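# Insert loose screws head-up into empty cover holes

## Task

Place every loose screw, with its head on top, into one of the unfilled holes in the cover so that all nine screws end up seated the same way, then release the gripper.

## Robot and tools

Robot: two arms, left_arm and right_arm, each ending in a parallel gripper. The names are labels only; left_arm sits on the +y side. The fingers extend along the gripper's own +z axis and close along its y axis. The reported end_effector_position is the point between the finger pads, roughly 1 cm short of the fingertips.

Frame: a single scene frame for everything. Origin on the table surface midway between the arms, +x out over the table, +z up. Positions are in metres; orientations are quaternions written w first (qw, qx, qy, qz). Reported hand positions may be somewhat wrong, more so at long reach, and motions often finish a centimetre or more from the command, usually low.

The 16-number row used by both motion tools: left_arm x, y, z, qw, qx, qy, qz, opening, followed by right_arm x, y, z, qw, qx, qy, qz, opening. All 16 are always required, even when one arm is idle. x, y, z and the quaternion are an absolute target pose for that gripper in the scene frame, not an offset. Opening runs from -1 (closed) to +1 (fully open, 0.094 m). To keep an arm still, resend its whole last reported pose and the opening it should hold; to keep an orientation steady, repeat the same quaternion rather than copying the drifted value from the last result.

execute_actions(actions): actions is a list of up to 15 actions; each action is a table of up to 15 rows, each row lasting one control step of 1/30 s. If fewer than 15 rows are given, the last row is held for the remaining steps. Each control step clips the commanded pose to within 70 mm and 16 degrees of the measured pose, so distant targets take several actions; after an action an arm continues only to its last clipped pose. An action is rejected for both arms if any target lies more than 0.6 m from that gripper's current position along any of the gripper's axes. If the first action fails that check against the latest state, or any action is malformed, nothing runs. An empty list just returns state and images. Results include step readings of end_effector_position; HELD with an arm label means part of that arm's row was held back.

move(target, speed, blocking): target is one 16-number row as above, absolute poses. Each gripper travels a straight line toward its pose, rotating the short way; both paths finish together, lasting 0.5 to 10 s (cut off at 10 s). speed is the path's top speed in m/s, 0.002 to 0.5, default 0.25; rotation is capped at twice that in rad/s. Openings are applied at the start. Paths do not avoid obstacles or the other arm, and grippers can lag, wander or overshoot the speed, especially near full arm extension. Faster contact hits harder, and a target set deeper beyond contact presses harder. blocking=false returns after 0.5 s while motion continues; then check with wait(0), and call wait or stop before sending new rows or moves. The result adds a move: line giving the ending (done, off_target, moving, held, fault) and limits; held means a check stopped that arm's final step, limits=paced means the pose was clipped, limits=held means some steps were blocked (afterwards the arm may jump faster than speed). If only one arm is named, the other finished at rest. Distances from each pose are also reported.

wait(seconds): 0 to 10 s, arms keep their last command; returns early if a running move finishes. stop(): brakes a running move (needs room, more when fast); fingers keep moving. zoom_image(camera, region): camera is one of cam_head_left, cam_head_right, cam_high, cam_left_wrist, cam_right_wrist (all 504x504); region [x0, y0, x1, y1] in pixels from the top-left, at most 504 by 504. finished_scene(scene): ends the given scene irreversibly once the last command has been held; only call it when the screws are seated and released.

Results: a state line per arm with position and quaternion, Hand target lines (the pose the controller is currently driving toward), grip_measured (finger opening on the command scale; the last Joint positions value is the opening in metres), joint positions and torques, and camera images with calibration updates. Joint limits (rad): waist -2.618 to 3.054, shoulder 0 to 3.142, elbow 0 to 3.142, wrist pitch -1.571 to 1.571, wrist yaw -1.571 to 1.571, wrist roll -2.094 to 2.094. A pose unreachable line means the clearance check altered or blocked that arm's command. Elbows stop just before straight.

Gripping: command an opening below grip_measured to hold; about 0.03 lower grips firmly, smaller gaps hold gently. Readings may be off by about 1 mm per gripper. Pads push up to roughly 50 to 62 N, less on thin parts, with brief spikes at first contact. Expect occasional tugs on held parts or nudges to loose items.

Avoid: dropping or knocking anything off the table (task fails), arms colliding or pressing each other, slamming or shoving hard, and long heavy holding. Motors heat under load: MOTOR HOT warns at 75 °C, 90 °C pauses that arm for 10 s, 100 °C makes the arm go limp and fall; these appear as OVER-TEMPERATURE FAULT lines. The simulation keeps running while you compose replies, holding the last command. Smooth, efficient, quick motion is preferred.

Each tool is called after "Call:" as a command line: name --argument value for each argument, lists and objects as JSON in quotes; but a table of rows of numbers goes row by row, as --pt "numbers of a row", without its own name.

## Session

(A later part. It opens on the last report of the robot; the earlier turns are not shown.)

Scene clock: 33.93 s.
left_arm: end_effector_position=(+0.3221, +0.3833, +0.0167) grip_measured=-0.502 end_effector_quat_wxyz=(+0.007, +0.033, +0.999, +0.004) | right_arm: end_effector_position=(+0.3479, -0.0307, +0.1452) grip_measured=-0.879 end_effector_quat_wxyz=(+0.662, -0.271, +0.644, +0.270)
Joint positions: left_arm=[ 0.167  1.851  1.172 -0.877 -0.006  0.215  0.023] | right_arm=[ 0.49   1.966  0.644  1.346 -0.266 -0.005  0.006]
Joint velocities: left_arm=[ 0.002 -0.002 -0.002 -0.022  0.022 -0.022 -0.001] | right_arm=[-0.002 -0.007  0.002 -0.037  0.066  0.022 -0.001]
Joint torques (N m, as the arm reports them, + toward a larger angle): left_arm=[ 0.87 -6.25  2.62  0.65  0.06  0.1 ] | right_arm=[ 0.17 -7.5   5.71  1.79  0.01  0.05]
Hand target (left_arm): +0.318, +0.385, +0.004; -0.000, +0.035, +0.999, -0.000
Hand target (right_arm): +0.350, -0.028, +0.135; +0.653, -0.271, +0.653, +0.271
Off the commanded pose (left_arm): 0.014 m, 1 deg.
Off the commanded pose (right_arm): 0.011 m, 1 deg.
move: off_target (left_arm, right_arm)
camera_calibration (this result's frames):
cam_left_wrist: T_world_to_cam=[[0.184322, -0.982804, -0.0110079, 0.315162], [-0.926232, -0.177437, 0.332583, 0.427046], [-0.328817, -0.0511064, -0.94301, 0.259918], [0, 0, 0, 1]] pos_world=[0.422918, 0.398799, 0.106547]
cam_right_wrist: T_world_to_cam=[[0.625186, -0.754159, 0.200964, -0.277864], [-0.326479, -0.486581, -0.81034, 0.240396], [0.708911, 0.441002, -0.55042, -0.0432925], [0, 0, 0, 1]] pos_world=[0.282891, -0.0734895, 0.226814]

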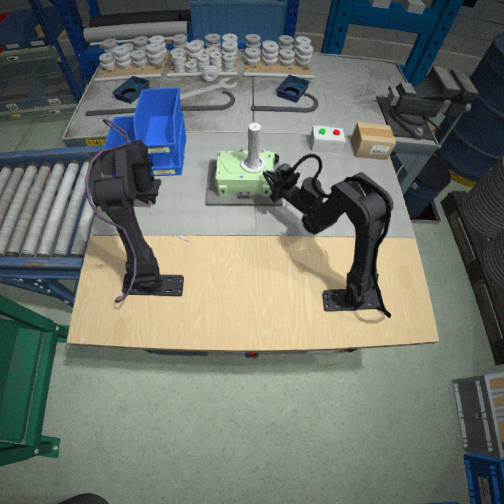

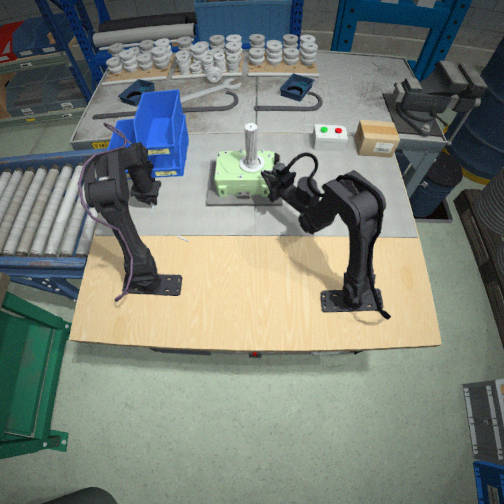

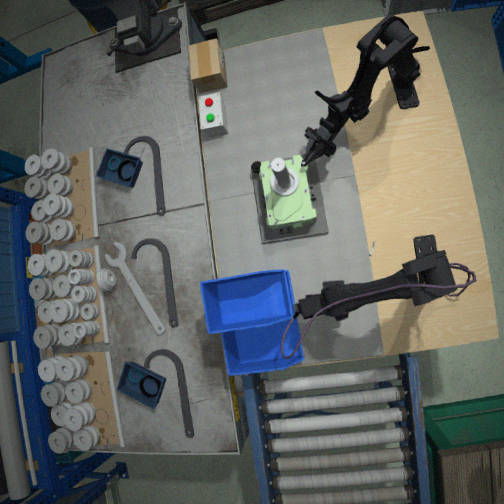

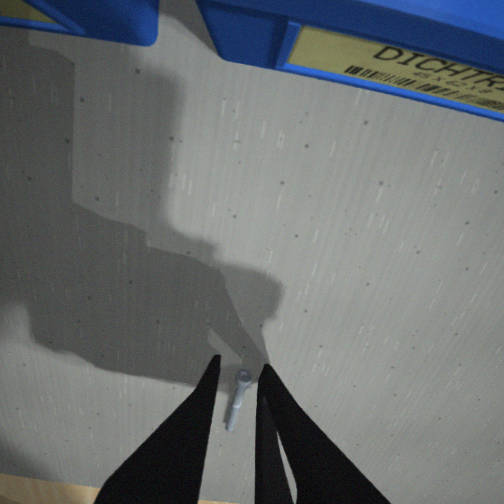

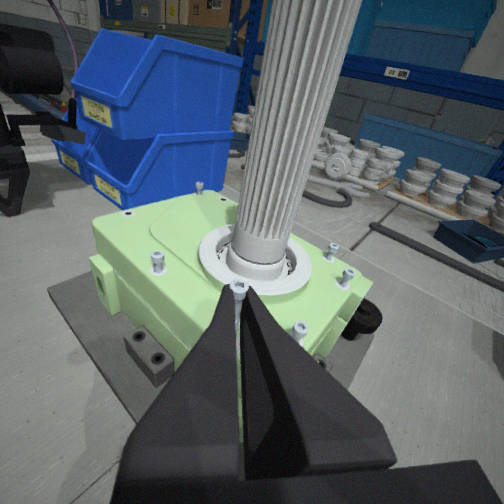

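Call:
move --target '[0.309,0.385,0.006,0,0.035,0.999,0,-0.5,0.35,-0.028,0.14,0.653,-0.271,0.653,0.271,-1]' --speed 0.02

Call:
move --target '[0.312,0.385,0.008,0,0.035,0.999,0,-1,0.35,-0.028,0.14,0.653,-0.271,0.653,0.271,-1]' --speed 0.02

Call:
move --target '[0.30,0.33,0.12,0,0.035,0.999,0,-1,0.35,-0.028,0.14,0.653,-0.271,0.653,0.271,-1]' --speed 0.1

Call:
move --target '[0.33,0.17,0.19,0.561,0.43,0.561,-0.43,-1,0.35,-0.028,0.14,0.653,-0.271,0.653,0.271,-1]' --speed 0.15

Scene clock: 38.27 s.
left_arm: end_effector_position=(+0.3215, +0.3832, +0.0163) grip_measured=-0.502 end_effector_quat_wxyz=(+0.016, +0.036, +0.999, +0.006) | right_arm: end_effector_position=(+0.3479, -0.0307, +0.1450) grip_measured=-0.879 end_effector_quat_wxyz=(+0.662, -0.271, +0.645, +0.270)
Joint positions: left_arm=[ 0.167  1.834  1.148 -0.851 -0.006  0.22   0.023] | right_arm=[ 0.49   1.967  0.644  1.346 -0.266 -0.005  0.006]
Joint velocities: left_arm=[ 0.007 -0.012 -0.002  0.037  0.022 -0.051 -0.   ] | right_arm=[ 0.002  0.002  0.012 -0.022 -0.051  0.081  0.001]
Joint torques (N m, as the arm reports them, + toward a larger angle): left_arm=[ 1.27 -7.33  1.9   0.41  0.06  0.08] | right_arm=[ 0.22 -9.11  5.93  1.55  0.01  0.06]
Hand target (left_arm): +0.309, +0.385, +0.006; -0.000, +0.035, +0.999, -0.000
Hand target (right_arm): +0.350, -0.028, +0.140; +0.653, -0.271, +0.653, +0.271
Off the commanded pose (left_arm): 0.016 m, 2 deg.
Off the commanded pose (right_arm): 0.006 m, 1 deg.
move: off_target (left_arm)
camera_calibration (this result's frames):
cam_left_wrist: T_world_to_cam=[[0.179266, -0.983745, -0.0105052, 0.317158], [-0.933018, -0.173389, 0.315298, 0.427494], [-0.311994, -0.0467207, -0.948935, 0.25232], [0, 0, 0, 1]] pos_world=[0.420727, 0.397914, 0.107979]
cam_right_wrist: T_world_to_cam=[[0.625252, -0.754121, 0.2009, -0.277843], [-0.326747, -0.486734, -0.81014, 0.240318], [0.708728, 0.440898, -0.550738, -0.0432915], [0, 0, 0, 1]] pos_world=[0.282927, -0.0734691, 0.226667]

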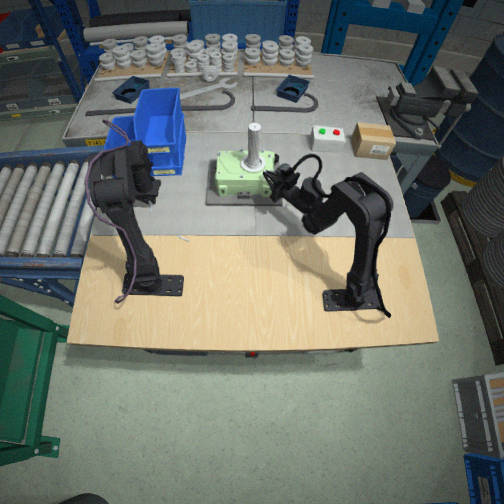

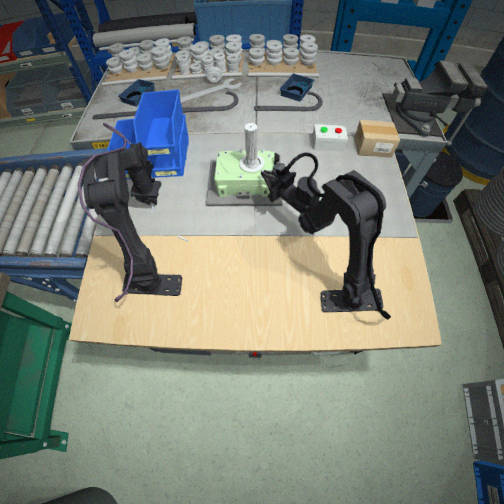

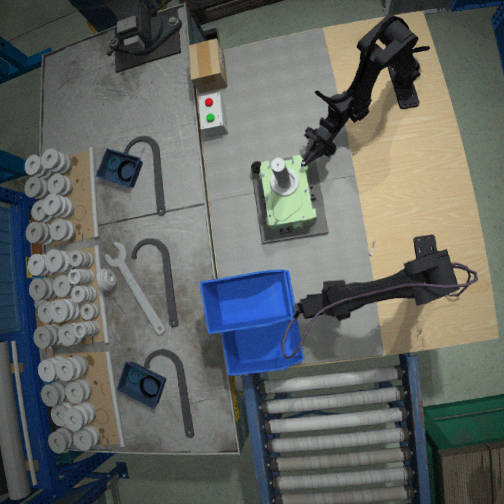

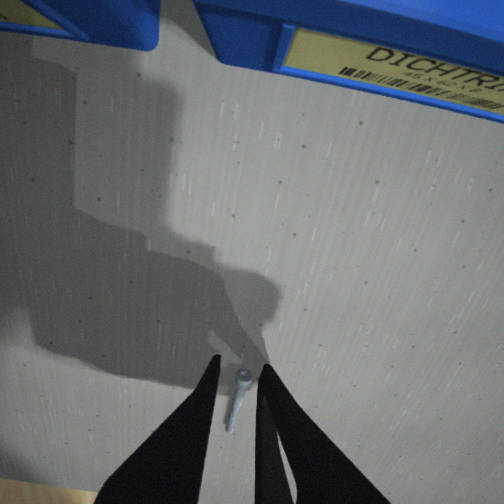

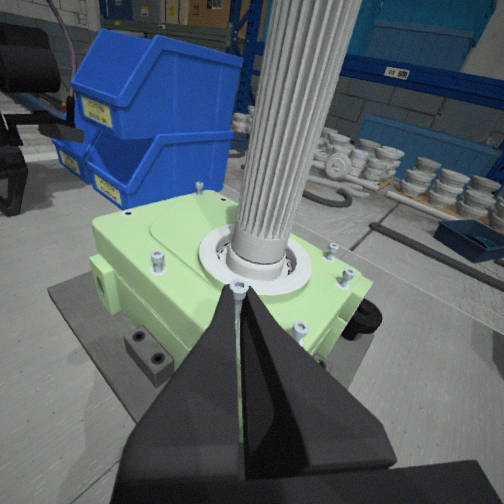

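Scene clock: 39.33 s.
left_arm: end_effector_position=(+0.3216, +0.3829, +0.0165) grip_measured=-0.864 end_effector_quat_wxyz=(+0.016, +0.036, +0.999, +0.005) | right_arm: end_effector_position=(+0.3479, -0.0307, +0.1450) grip_measured=-0.879 end_effector_quat_wxyz=(+0.662, -0.271, +0.645, +0.270)
Joint positions: left_arm=[ 0.167  1.833  1.148 -0.851 -0.004  0.22   0.006] | right_arm=[ 0.49   1.967  0.644  1.346 -0.266 -0.005  0.006]
Joint velocities: left_arm=[ 0.017 -0.002 -0.002 -0.022 -0.066 -0.037 -0.001] | right_arm=[ 0.002  0.007 -0.002 -0.007  0.007 -0.022 -0.001]
Joint torques (N m, as the arm reports them, + toward a larger angle): left_arm=[ 1.16 -6.88  3.28  0.31  0.04  0.07] | right_arm=[ 0.23 -9.15  5.95  1.54  0.01  0.05]
Hand target (left_arm): +0.312, +0.385, +0.008; +0.000, +0.035, +0.999, -0.000
Hand target (right_arm): +0.350, -0.028, +0.140; +0.653, -0.271, +0.653, +0.271
Off the commanded pose (left_arm): 0.013 m, 2 deg.
Off the commanded pose (right_arm): 0.006 m, 1 deg.
move: off_target (left_arm)
camera_calibration (this result's frames):
cam_left_wrist: T_world_to_cam=[[0.178826, -0.983846, -0.00820747, 0.316893], [-0.93344, -0.172289, 0.314651, 0.427208], [-0.310982, -0.0486067, -0.949172, 0.252964], [0, 0, 0, 1]] pos_world=[0.420771, 0.397673, 0.108286]
cam_right_wrist: T_world_to_cam=[[0.625252, -0.754121, 0.2009, -0.277843], [-0.326747, -0.486734, -0.81014, 0.240318], [0.708728, 0.440898, -0.550738, -0.0432915], [0, 0, 0, 1]] pos_world=[0.282927, -0.0734691, 0.226667]

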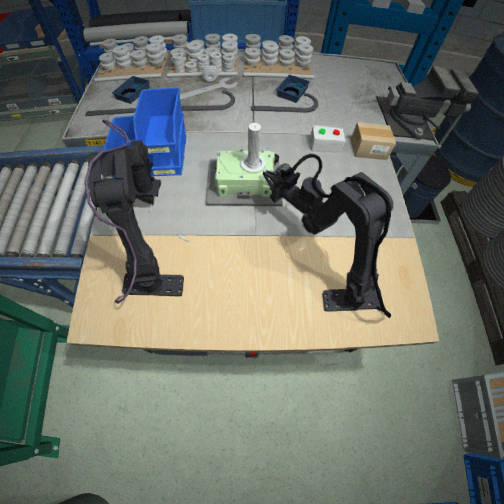

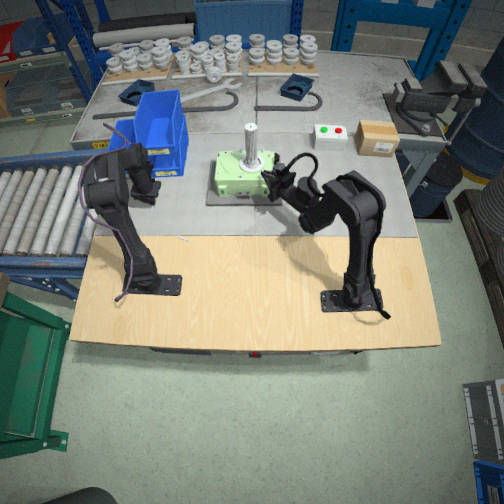

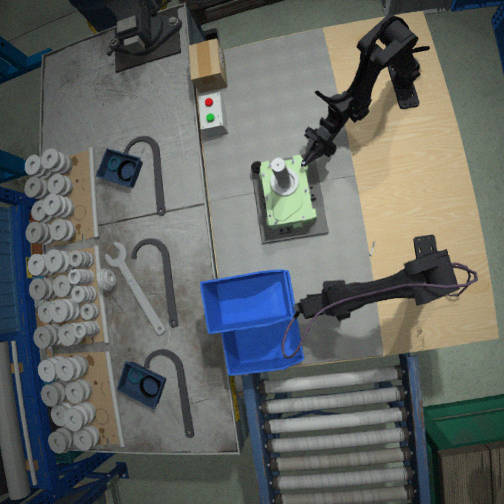

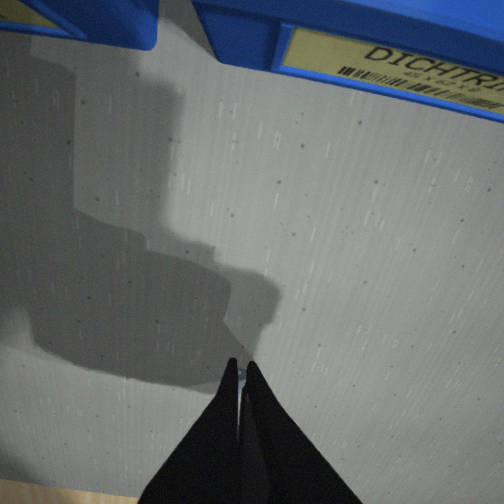

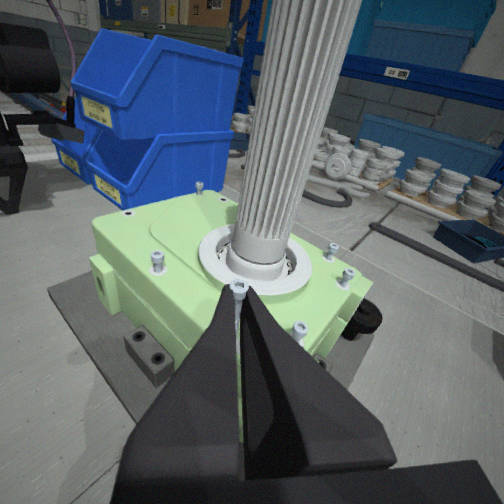

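Scene clock: 41.10 s.
left_arm: end_effector_position=(+0.2956, +0.3341, +0.1078) grip_measured=-0.864 end_effector_quat_wxyz=(-0.016, +0.036, +0.999, +0.001) | right_arm: end_effector_position=(+0.3479, -0.0307, +0.1450) grip_measured=-0.879 end_effector_quat_wxyz=(+0.662, -0.271, +0.645, +0.270)
Joint positions: left_arm=[ 0.016  1.69   1.352 -1.264 -0.004  0.069  0.006] | right_arm=[ 0.49   1.967  0.644  1.346 -0.266 -0.005  0.006]
Joint velocities: left_arm=[-0.012 -0.012 -0.002 -0.095 -0.022  0.037 -0.001] | right_arm=[ 0.012 -0.022  0.017  0.007  0.022 -0.022  0.001]
Joint torques (N m, as the arm reports them, + toward a larger angle): left_arm=[-0.86 -8.17  7.18  0.08  0.05 -0.13] | right_arm=[ 0.2  -9.15  5.94  1.54  0.    0.05]
Hand target (left_arm): +0.300, +0.330, +0.119; +0.001, +0.035, +0.999, -0.000
Hand target (right_arm): +0.350, -0.028, +0.140; +0.653, -0.271, +0.653, +0.271
Off the commanded pose (left_arm): 0.014 m, 2 deg.
Off the commanded pose (right_arm): 0.006 m, 1 deg.
move: off_target (left_arm)
camera_calibration (this result's frames):
cam_left_wrist: T_world_to_cam=[[0.178164, -0.983889, -0.0148471, 0.27529], [-0.911394, -0.170688, 0.374467, 0.352313], [-0.370968, -0.0531852, -0.927121, 0.346033], [0, 0, 0, 1]] pos_world=[0.400416, 0.349394, 0.192972]
cam_right_wrist: T_world_to_cam=[[0.625252, -0.754121, 0.2009, -0.277843], [-0.326747, -0.486734, -0.81014, 0.240318], [0.708728, 0.440898, -0.550738, -0.0432915], [0, 0, 0, 1]] pos_world=[0.282927, -0.0734691, 0.226667]

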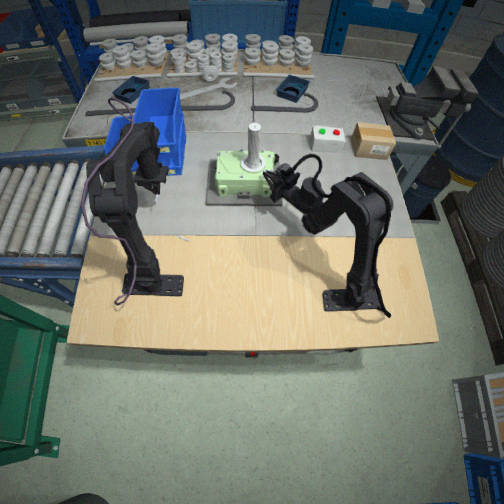

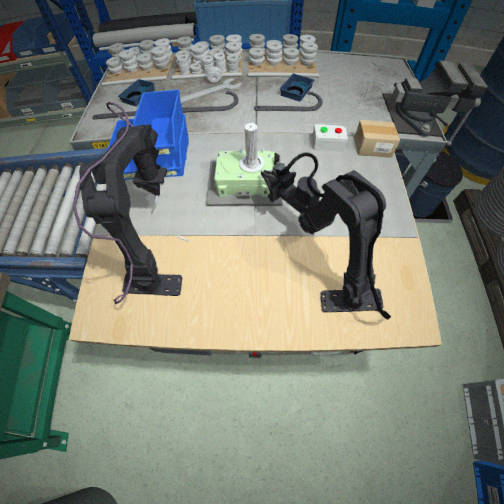

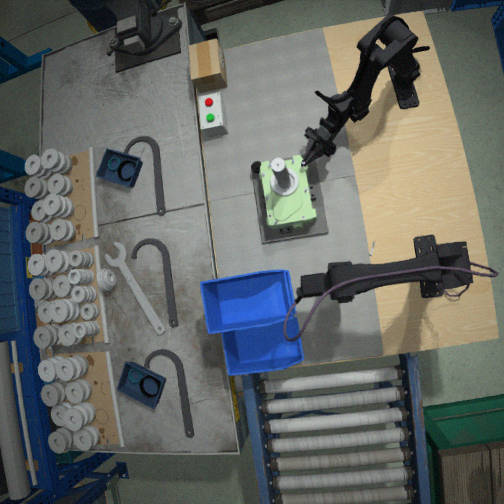

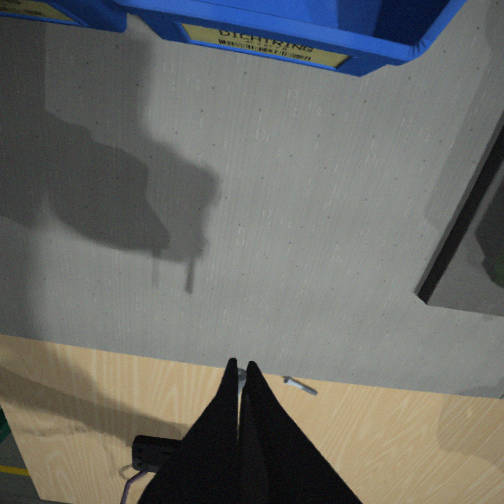

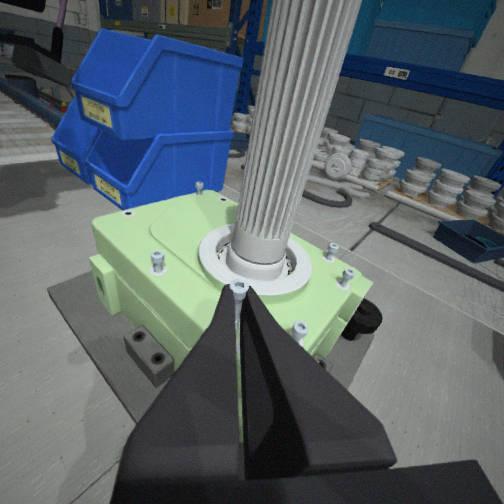

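Scene clock: 48.50 s.
left_arm: end_effector_position=(+0.3358, +0.1736, +0.1976) grip_measured=-0.864 end_effector_quat_wxyz=(+0.576, +0.428, +0.559, -0.415) | right_arm: end_effector_position=(+0.3479, -0.0307, +0.1450) grip_measured=-0.879 end_effector_quat_wxyz=(+0.662, -0.271, +0.645, +0.270)
Joint positions: left_arm=[ 0.053  1.663  0.584  1.111  1.312 -0.003  0.006] | right_arm=[ 0.49   1.967  0.644  1.346 -0.266 -0.005  0.006]
Joint velocities: left_arm=[ 0.012  0.017  0.002  0.081 -0.022 -0.022  0.   ] | right_arm=[ 0.007  0.007  0.007  0.051  0.007  0.037 -0.001]
Joint torques (N m, as the arm reports them, + toward a larger angle): left_arm=[-1.01 -5.09  3.23  1.54  0.1  -0.1 ] | right_arm=[ 0.21 -9.12  5.95  1.54  0.01  0.05]
Hand target (left_arm): +0.330, +0.169, +0.191; +0.564, +0.427, +0.562, -0.429
Hand target (right_arm): +0.350, -0.028, +0.140; +0.653, -0.271, +0.653, +0.271
Off the commanded pose (left_arm): 0.010 m, 2 deg.
Off the commanded pose (right_arm): 0.006 m, 1 deg.
move: done
camera_calibration (this result's frames):
cam_left_wrist: T_world_to_cam=[[-0.93246, -0.285553, 0.22131, 0.316531], [-0.298489, 0.263832, -0.917222, 0.301959], [0.203527, -0.921332, -0.331247, 0.275742], [0, 0, 0, 1]] pos_world=[0.329163, 0.26477, 0.298251]
cam_right_wrist: T_world_to_cam=[[0.625252, -0.754121, 0.2009, -0.277843], [-0.326747, -0.486734, -0.81014, 0.240318], [0.708728, 0.440898, -0.550738, -0.0432915], [0, 0, 0, 1]] pos_world=[0.282927, -0.0734691, 0.226667]

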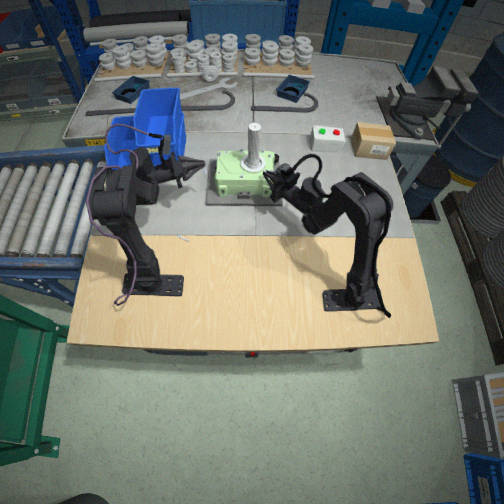

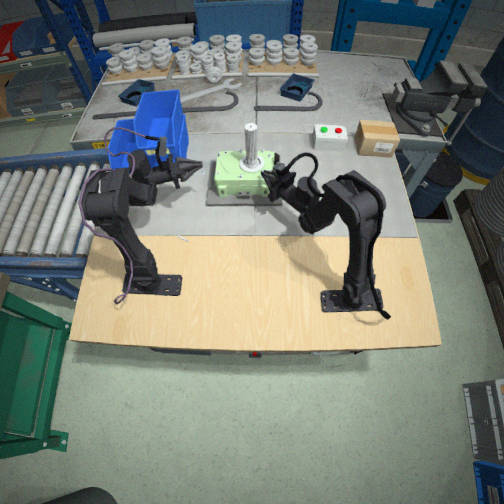

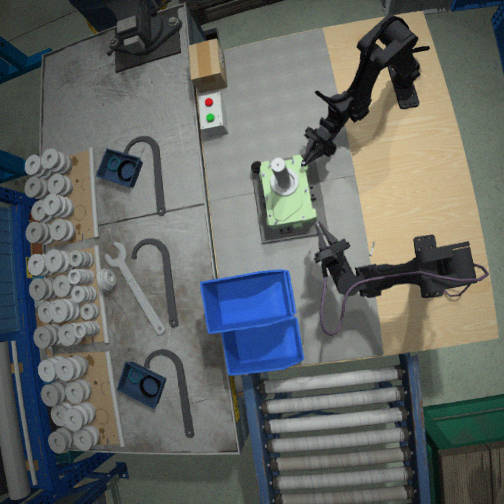

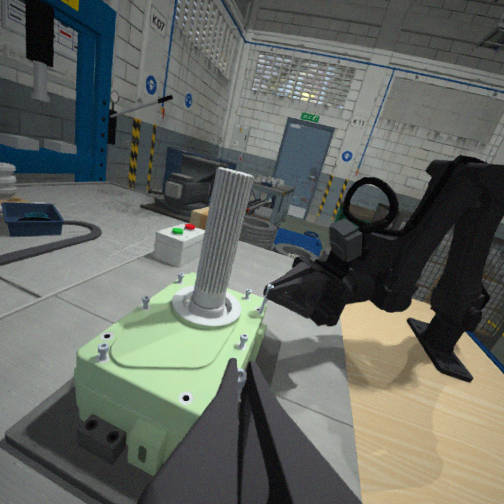

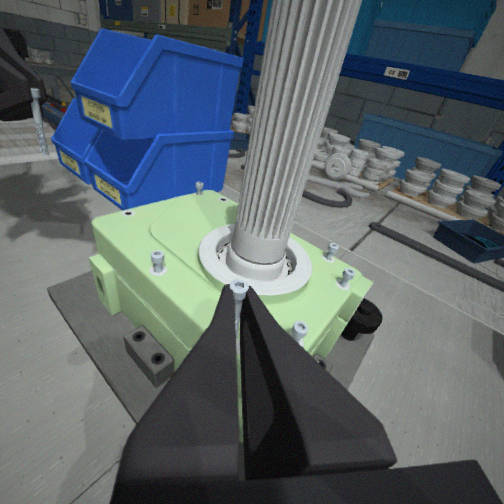

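Call:
zoom_image --camera "cam_left_wrist" --region '[220,270,300,330]'

Region (220, 270, 300, 330) of cam_left_wrist's 504x504 image, scaled by 6.300, with more detail than that image has; it fills the top 378 rows of this view, and the rest is white.

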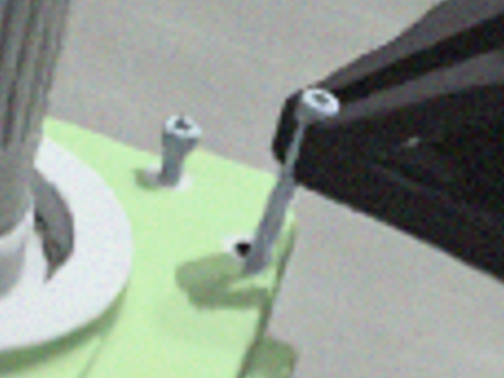

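Call:
move --target '[0.33,0.17,0.19,0.561,0.43,0.561,-0.43,-1,0.352,-0.043,0.152,0.653,-0.271,0.653,0.271,-1]' --speed 0.01

Call:
zoom_image --camera "cam_left_wrist" --region '[220,270,300,330]'

Call:
zoom_image --camera "cam_head_left" --region '[230,140,310,200]'

Scene clock: 51.10 s.
left_arm: end_effector_position=(+0.3338, +0.1730, +0.1983) grip_measured=-0.864 end_effector_quat_wxyz=(+0.574, +0.431, +0.556, -0.418) | right_arm: end_effector_position=(+0.3518, -0.0397, +0.1469) grip_measured=-0.879 end_effector_quat_wxyz=(+0.654, -0.273, +0.652, +0.270)
Joint positions: left_arm=[ 0.053  1.664  0.584  1.119  1.324 -0.008  0.006] | right_arm=[ 0.457  1.933  0.644  1.29  -0.302 -0.005  0.006]
Joint velocities: left_arm=[-0.017 -0.012 -0.027 -0.022  0.095 -0.095 -0.001] | right_arm=[-0.007  0.007  0.002  0.022 -0.037 -0.051 -0.001]
Joint torques (N m, as the arm reports them, + toward a larger angle): left_arm=[-0.63 -5.07  3.92  1.27  0.11  0.03] | right_arm=[ -0.54 -11.46   4.75   1.64  -0.09   0.05]
Hand target (left_arm): +0.330, +0.170, +0.190; +0.561, +0.430, +0.561, -0.430
Hand target (right_arm): +0.352, -0.043, +0.152; +0.653, -0.271, +0.653, +0.271
Off the commanded pose (left_arm): 0.010 m, 2 deg.
Off the commanded pose (right_arm): 0.006 m, 0 deg.
move: done
camera_calibration (this result's frames):
cam_left_wrist: T_world_to_cam=[[-0.936321, -0.274333, 0.21919, 0.314104], [-0.293087, 0.266761, -0.918117, 0.29997], [0.193398, -0.923894, -0.330178, 0.279426], [0, 0, 0, 1]] pos_world=[0.32798, 0.264309, 0.298819]
cam_right_wrist: T_world_to_cam=[[0.631498, -0.749938, 0.196987, -0.288896], [-0.341211, -0.496909, -0.797908, 0.241595], [0.696266, 0.436663, -0.569684, -0.0341093], [0, 0, 0, 1]] pos_world=[0.288621, -0.0817086, 0.230248]

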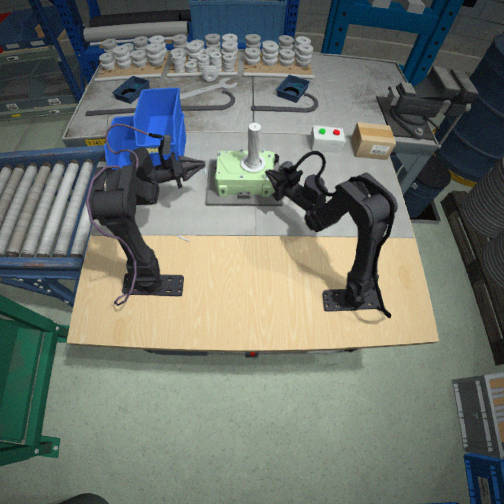

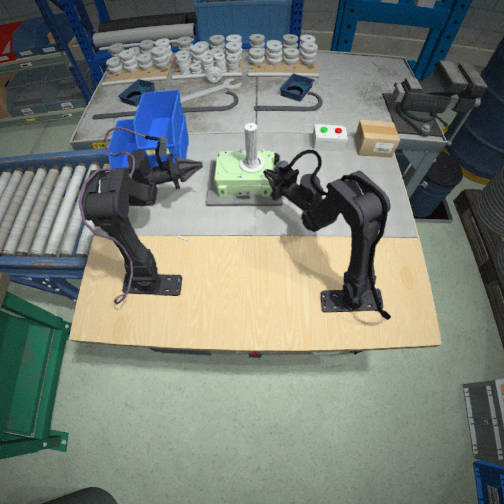

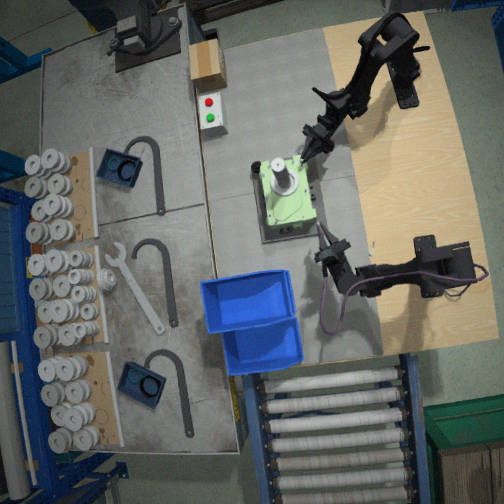

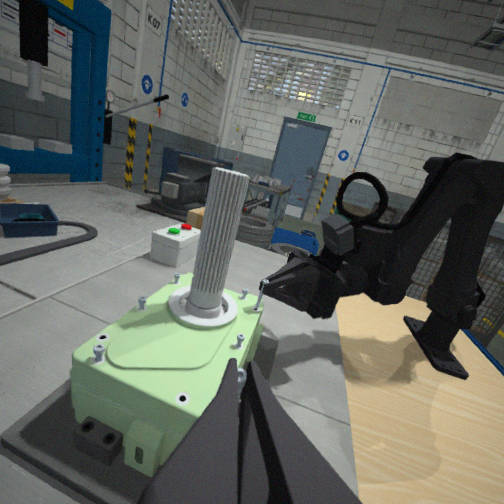

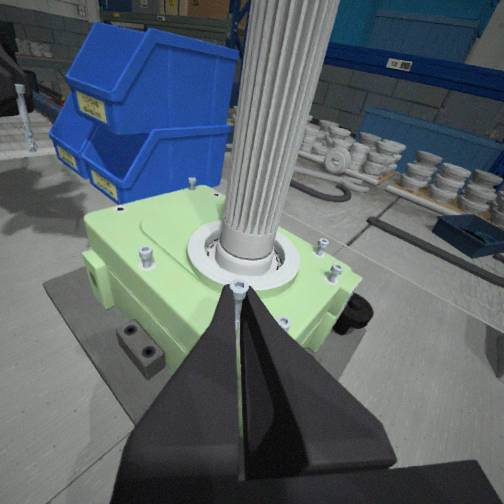

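Region (220, 270, 300, 330) of cam_left_wrist's 504x504 image, scaled by 6.300, with more detail than that image has; it fills the top 378 rows of this view, and the rest is white.

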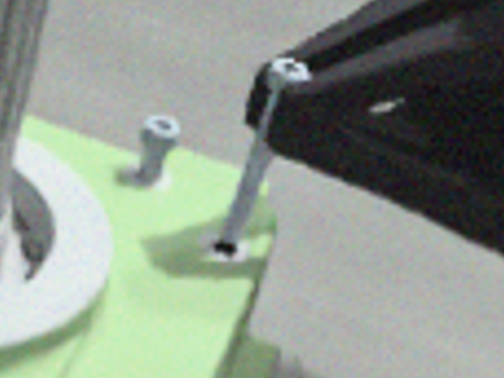

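Region (230, 140, 310, 200) of cam_head_left's 504x504 image, scaled by 6.300, with more detail than that image has; it fills the top 378 rows of this view, and the rest is white.

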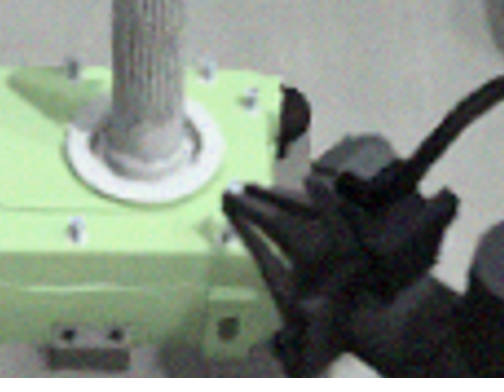

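Call:
move --target '[0.33,0.17,0.19,0.561,0.43,0.561,-0.43,-1,0.352,-0.039,0.128,0.653,-0.271,0.653,0.271,-1]' --speed 0.008

Call:
zoom_image --camera "cam_left_wrist" --region '[220,270,300,330]'

Scene clock: 53.73 s.
left_arm: end_effector_position=(+0.3336, +0.1730, +0.1983) grip_measured=-0.864 end_effector_quat_wxyz=(+0.574, +0.432, +0.556, -0.418) | right_arm: end_effector_position=(+0.3526, -0.0391, +0.1449) grip_measured=-0.879 end_effector_quat_wxyz=(+0.668, -0.272, +0.637, +0.271)
Joint positions: left_arm=[ 0.053  1.664  0.584  1.119  1.325 -0.008  0.006] | right_arm=[ 0.457  1.988  0.644  1.387 -0.303 -0.005  0.006]
Joint velocities: left_arm=[-0.007 -0.017  0.007 -0.066 -0.081 -0.007 -0.001] | right_arm=[-0.002  0.002  0.002  0.007  0.051 -0.007 -0.   ]
Joint torques (N m, as the arm reports them, + toward a larger angle): left_arm=[-0.62 -5.09  3.9   1.27  0.09  0.03] | right_arm=[ 0.17 -7.47  4.16  1.72  0.04  0.04]
Hand target (left_arm): +0.330, +0.170, +0.190; +0.561, +0.430, +0.561, -0.430
Hand target (right_arm): +0.352, -0.039, +0.128; +0.653, -0.271, +0.653, +0.271
Off the commanded pose (left_arm): 0.010 m, 2 deg.
Off the commanded pose (right_arm): 0.017 m, 3 deg.
move: off_target (right_arm)
camera_calibration (this result's frames):
cam_left_wrist: T_world_to_cam=[[-0.93653, -0.273626, 0.219183, 0.313922], [-0.292885, 0.267012, -0.918108, 0.299824], [0.192693, -0.924031, -0.330206, 0.279679], [0, 0, 0, 1]] pos_world=[0.327919, 0.264272, 0.298817]
cam_right_wrist: T_world_to_cam=[[0.624597, -0.753397, 0.2056, -0.287532], [-0.31081, -0.481335, -0.819581, 0.233591], [0.716433, 0.448006, -0.534804, -0.047764], [0, 0, 0, 1]] pos_world=[0.286413, -0.0827912, 0.225019]

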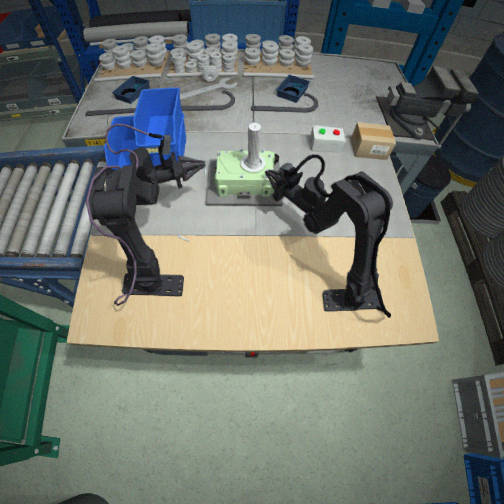

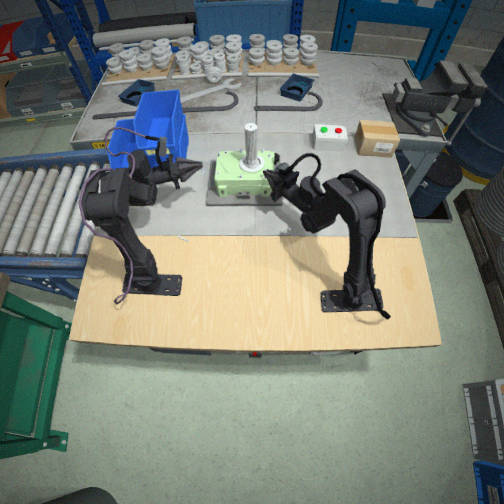

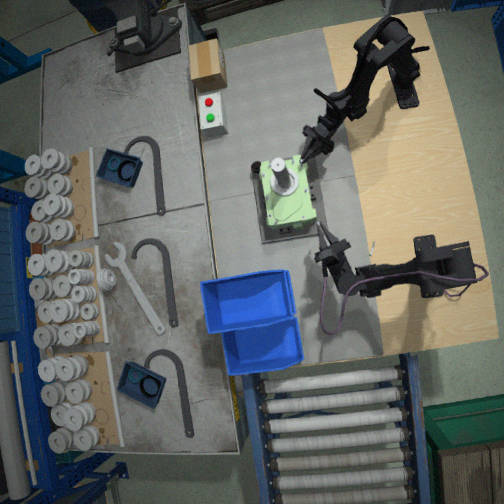

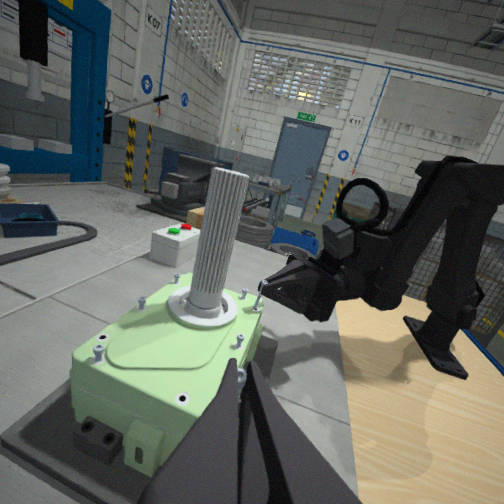

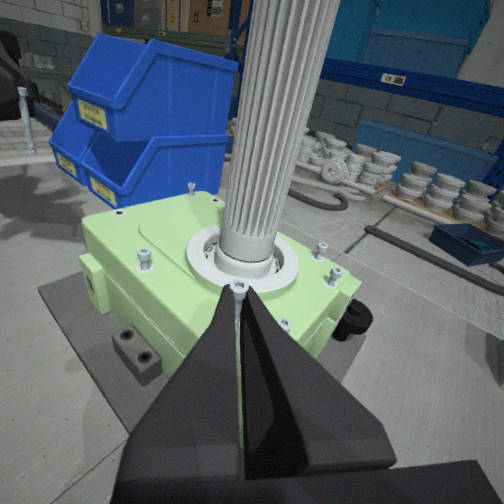

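Region (220, 270, 300, 330) of cam_left_wrist's 504x504 image, scaled by 6.300, with more detail than that image has; it fills the top 378 rows of this view, and the rest is white.

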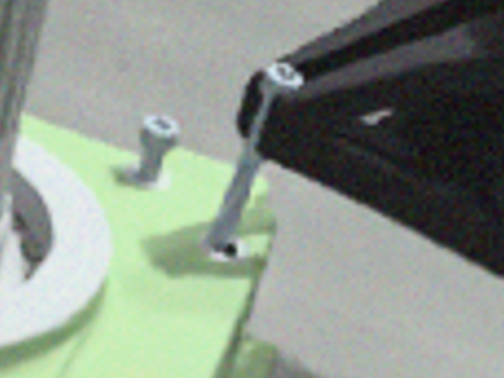

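Call:
move --target '[0.33,0.17,0.19,0.561,0.43,0.561,-0.43,-1,0.352,-0.031,0.137,0.612,-0.287,0.692,0.254,-1]' --speed 0.015

Call:
zoom_image --camera "cam_left_wrist" --region '[220,270,300,330]'

Scene clock: 65.33 s.
left_arm: end_effector_position=(+0.3336, +0.1730, +0.1983) grip_measured=-0.864 end_effector_quat_wxyz=(+0.574, +0.432, +0.556, -0.418) | right_arm: end_effector_position=(+0.3551, -0.0368, +0.1449) grip_measured=-0.879 end_effector_quat_wxyz=(+0.632, -0.279, +0.677, +0.253)
Joint positions: left_arm=[ 0.053  1.664  0.584  1.119  1.325 -0.008  0.006] | right_arm=[ 0.47   1.877  0.672  1.13  -0.273 -0.029  0.006]
Joint velocities: left_arm=[ 0.002 -0.002 -0.007 -0.022  0.007 -0.066  0.   ] | right_arm=[-0.012 -0.007  0.017 -0.022  0.022 -0.007 -0.   ]
Joint torques (N m, as the arm reports them, + toward a larger angle): left_arm=[-0.61 -5.07  3.9   1.27  0.1   0.03] | right_arm=[  0.82 -10.18   6.33   1.21  -0.03  -0.03]
Hand target (left_arm): +0.330, +0.170, +0.190; +0.561, +0.430, +0.561, -0.430
Hand target (right_arm): +0.352, -0.031, +0.137; +0.613, -0.286, +0.691, +0.255
Off the commanded pose (left_arm): 0.010 m, 2 deg.
Off the commanded pose (right_arm): 0.010 m, 3 deg.
move: off_target (right_arm)
camera_calibration (this result's frames):
cam_left_wrist: T_world_to_cam=[[-0.93653, -0.273626, 0.219183, 0.313922], [-0.292885, 0.267012, -0.918108, 0.299824], [0.192693, -0.924031, -0.330206, 0.279679], [0, 0, 0, 1]] pos_world=[0.327919, 0.264272, 0.298817]
cam_right_wrist: T_world_to_cam=[[0.629057, -0.749268, 0.207085, -0.288992], [-0.387051, -0.532919, -0.752455, 0.250921], [0.67415, 0.393184, -0.625242, -0.0244785], [0, 0, 0, 1]] pos_world=[0.295414, -0.0731874, 0.233348]

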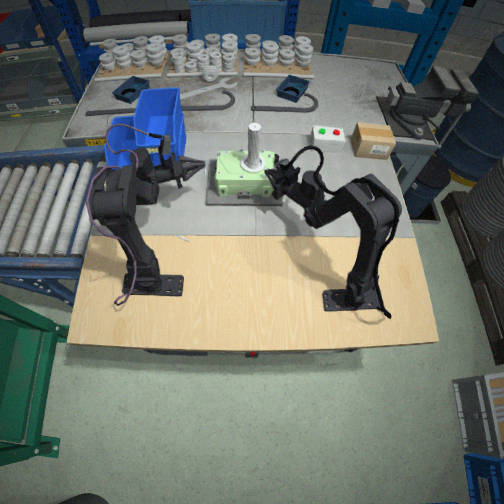

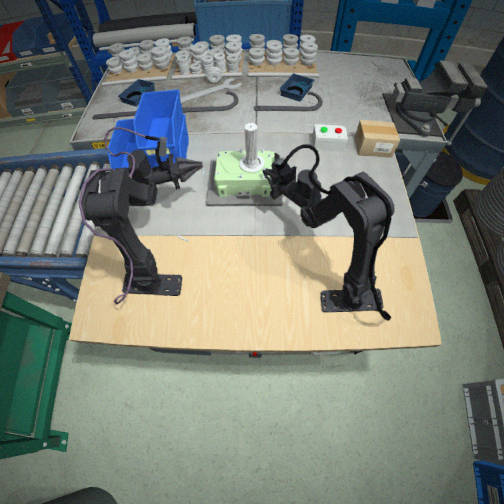

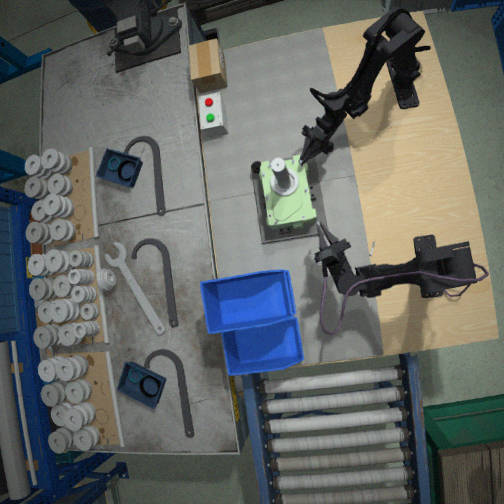

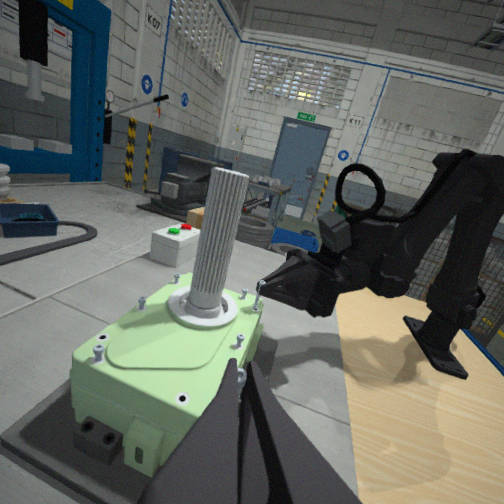

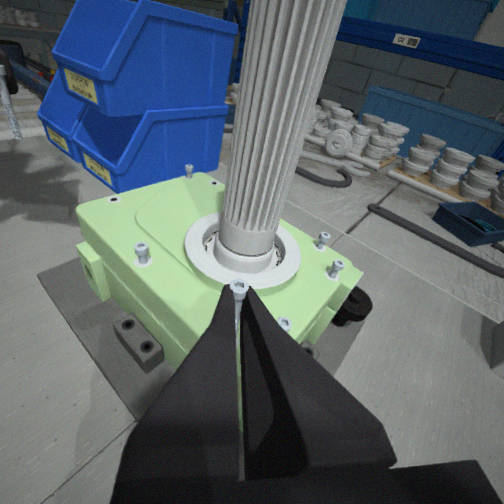

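Region (220, 270, 300, 330) of cam_left_wrist's 504x504 image, scaled by 6.300, with more detail than that image has; it fills the top 378 rows of this view, and the rest is white.

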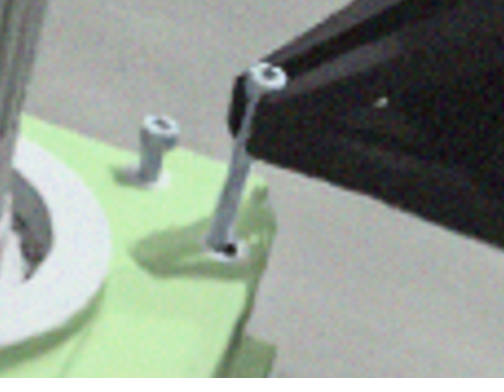

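Call:
move --target '[0.33,0.17,0.19,0.561,0.43,0.561,-0.43,-1,0.345,-0.031,0.14,0.612,-0.287,0.692,0.254,-1]' --speed 0.02

Call:
zoom_image --camera "cam_left_wrist" --region '[220,270,300,330]'

Scene clock: 67.00 s.
left_arm: end_effector_position=(+0.3336, +0.1730, +0.1983) grip_measured=-0.864 end_effector_quat_wxyz=(+0.574, +0.432, +0.556, -0.418) | right_arm: end_effector_position=(+0.3519, -0.0339, +0.1456) grip_measured=-0.879 end_effector_quat_wxyz=(+0.626, -0.280, +0.682, +0.253)
Joint positions: left_arm=[ 0.053  1.664  0.584  1.119  1.325 -0.008  0.006] | right_arm=[ 0.482  1.857  0.672  1.094 -0.261 -0.029  0.006]
Joint velocities: left_arm=[-0.012 -0.027  0.012 -0.037  0.051 -0.081  0.001] | right_arm=[ 0.012  0.002  0.007  0.051  0.007 -0.051 -0.002]
Joint torques (N m, as the arm reports them, + toward a larger angle): left_arm=[-0.62 -5.08  3.9   1.27  0.1   0.03] | right_arm=[  0.81 -10.76   4.72   1.43  -0.03  -0.05]
Hand target (left_arm): +0.330, +0.170, +0.190; +0.561, +0.430, +0.561, -0.430
Hand target (right_arm): +0.345, -0.031, +0.140; +0.612, -0.287, +0.691, +0.255
Off the commanded pose (left_arm): 0.010 m, 2 deg.
Off the commanded pose (right_arm): 0.009 m, 2 deg.
move: done
camera_calibration (this result's frames):
cam_left_wrist: T_world_to_cam=[[-0.93653, -0.273626, 0.219183, 0.313922], [-0.292885, 0.267012, -0.918108, 0.299824], [0.192693, -0.924031, -0.330206, 0.279679], [0, 0, 0, 1]] pos_world=[0.327919, 0.264272, 0.298817]
cam_right_wrist: T_world_to_cam=[[0.632451, -0.746991, 0.204966, -0.285788], [-0.396754, -0.53966, -0.742532, 0.25351], [0.665276, 0.388294, -0.63768, -0.0183223], [0, 0, 0, 1]] pos_world=[0.293518, -0.0695573, 0.235133]

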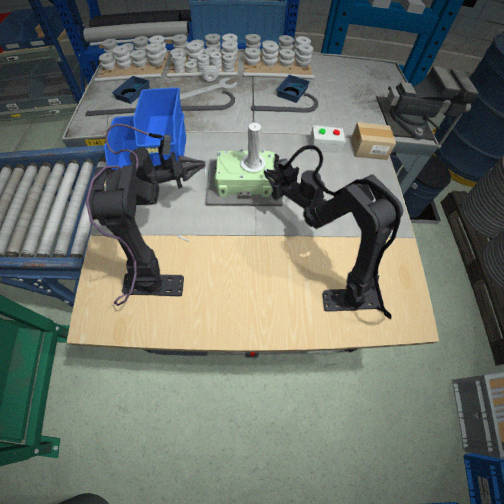

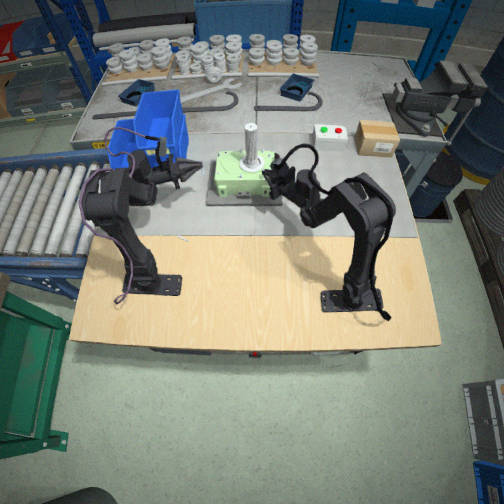

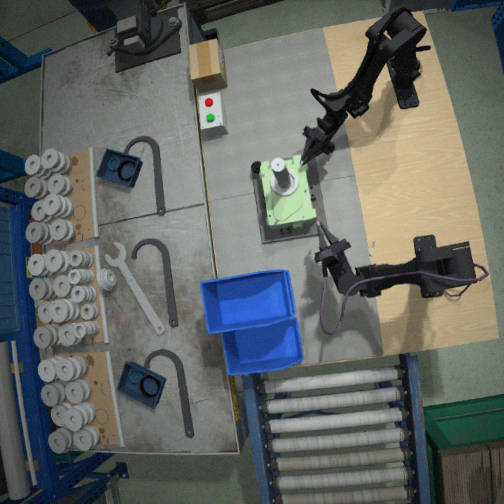

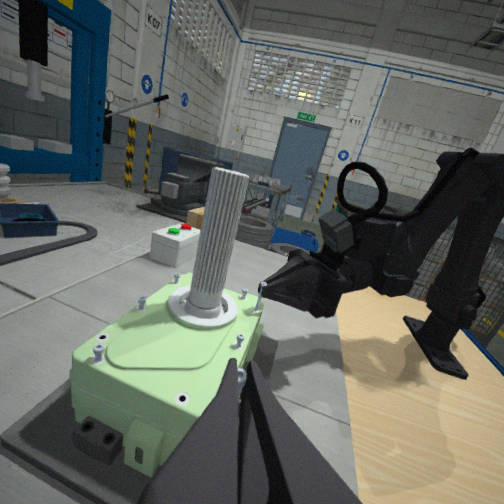

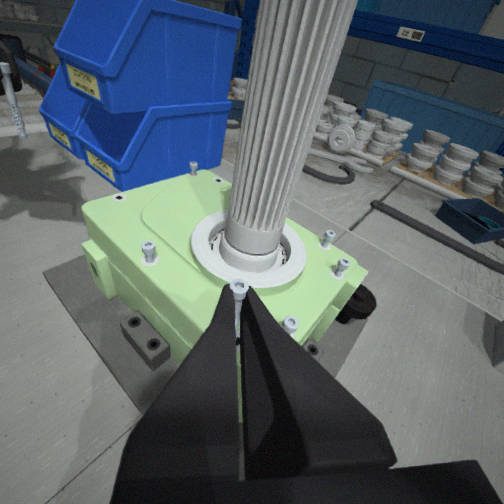

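Region (220, 270, 300, 330) of cam_left_wrist's 504x504 image, scaled by 6.300, with more detail than that image has; it fills the top 378 rows of this view, and the rest is white.

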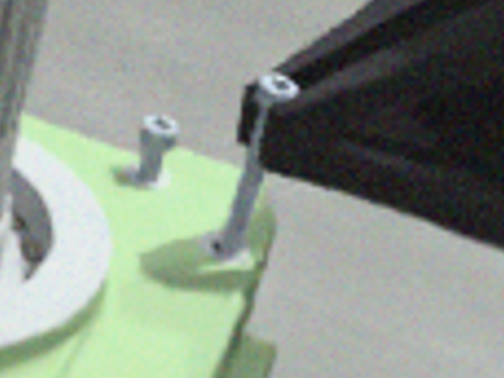

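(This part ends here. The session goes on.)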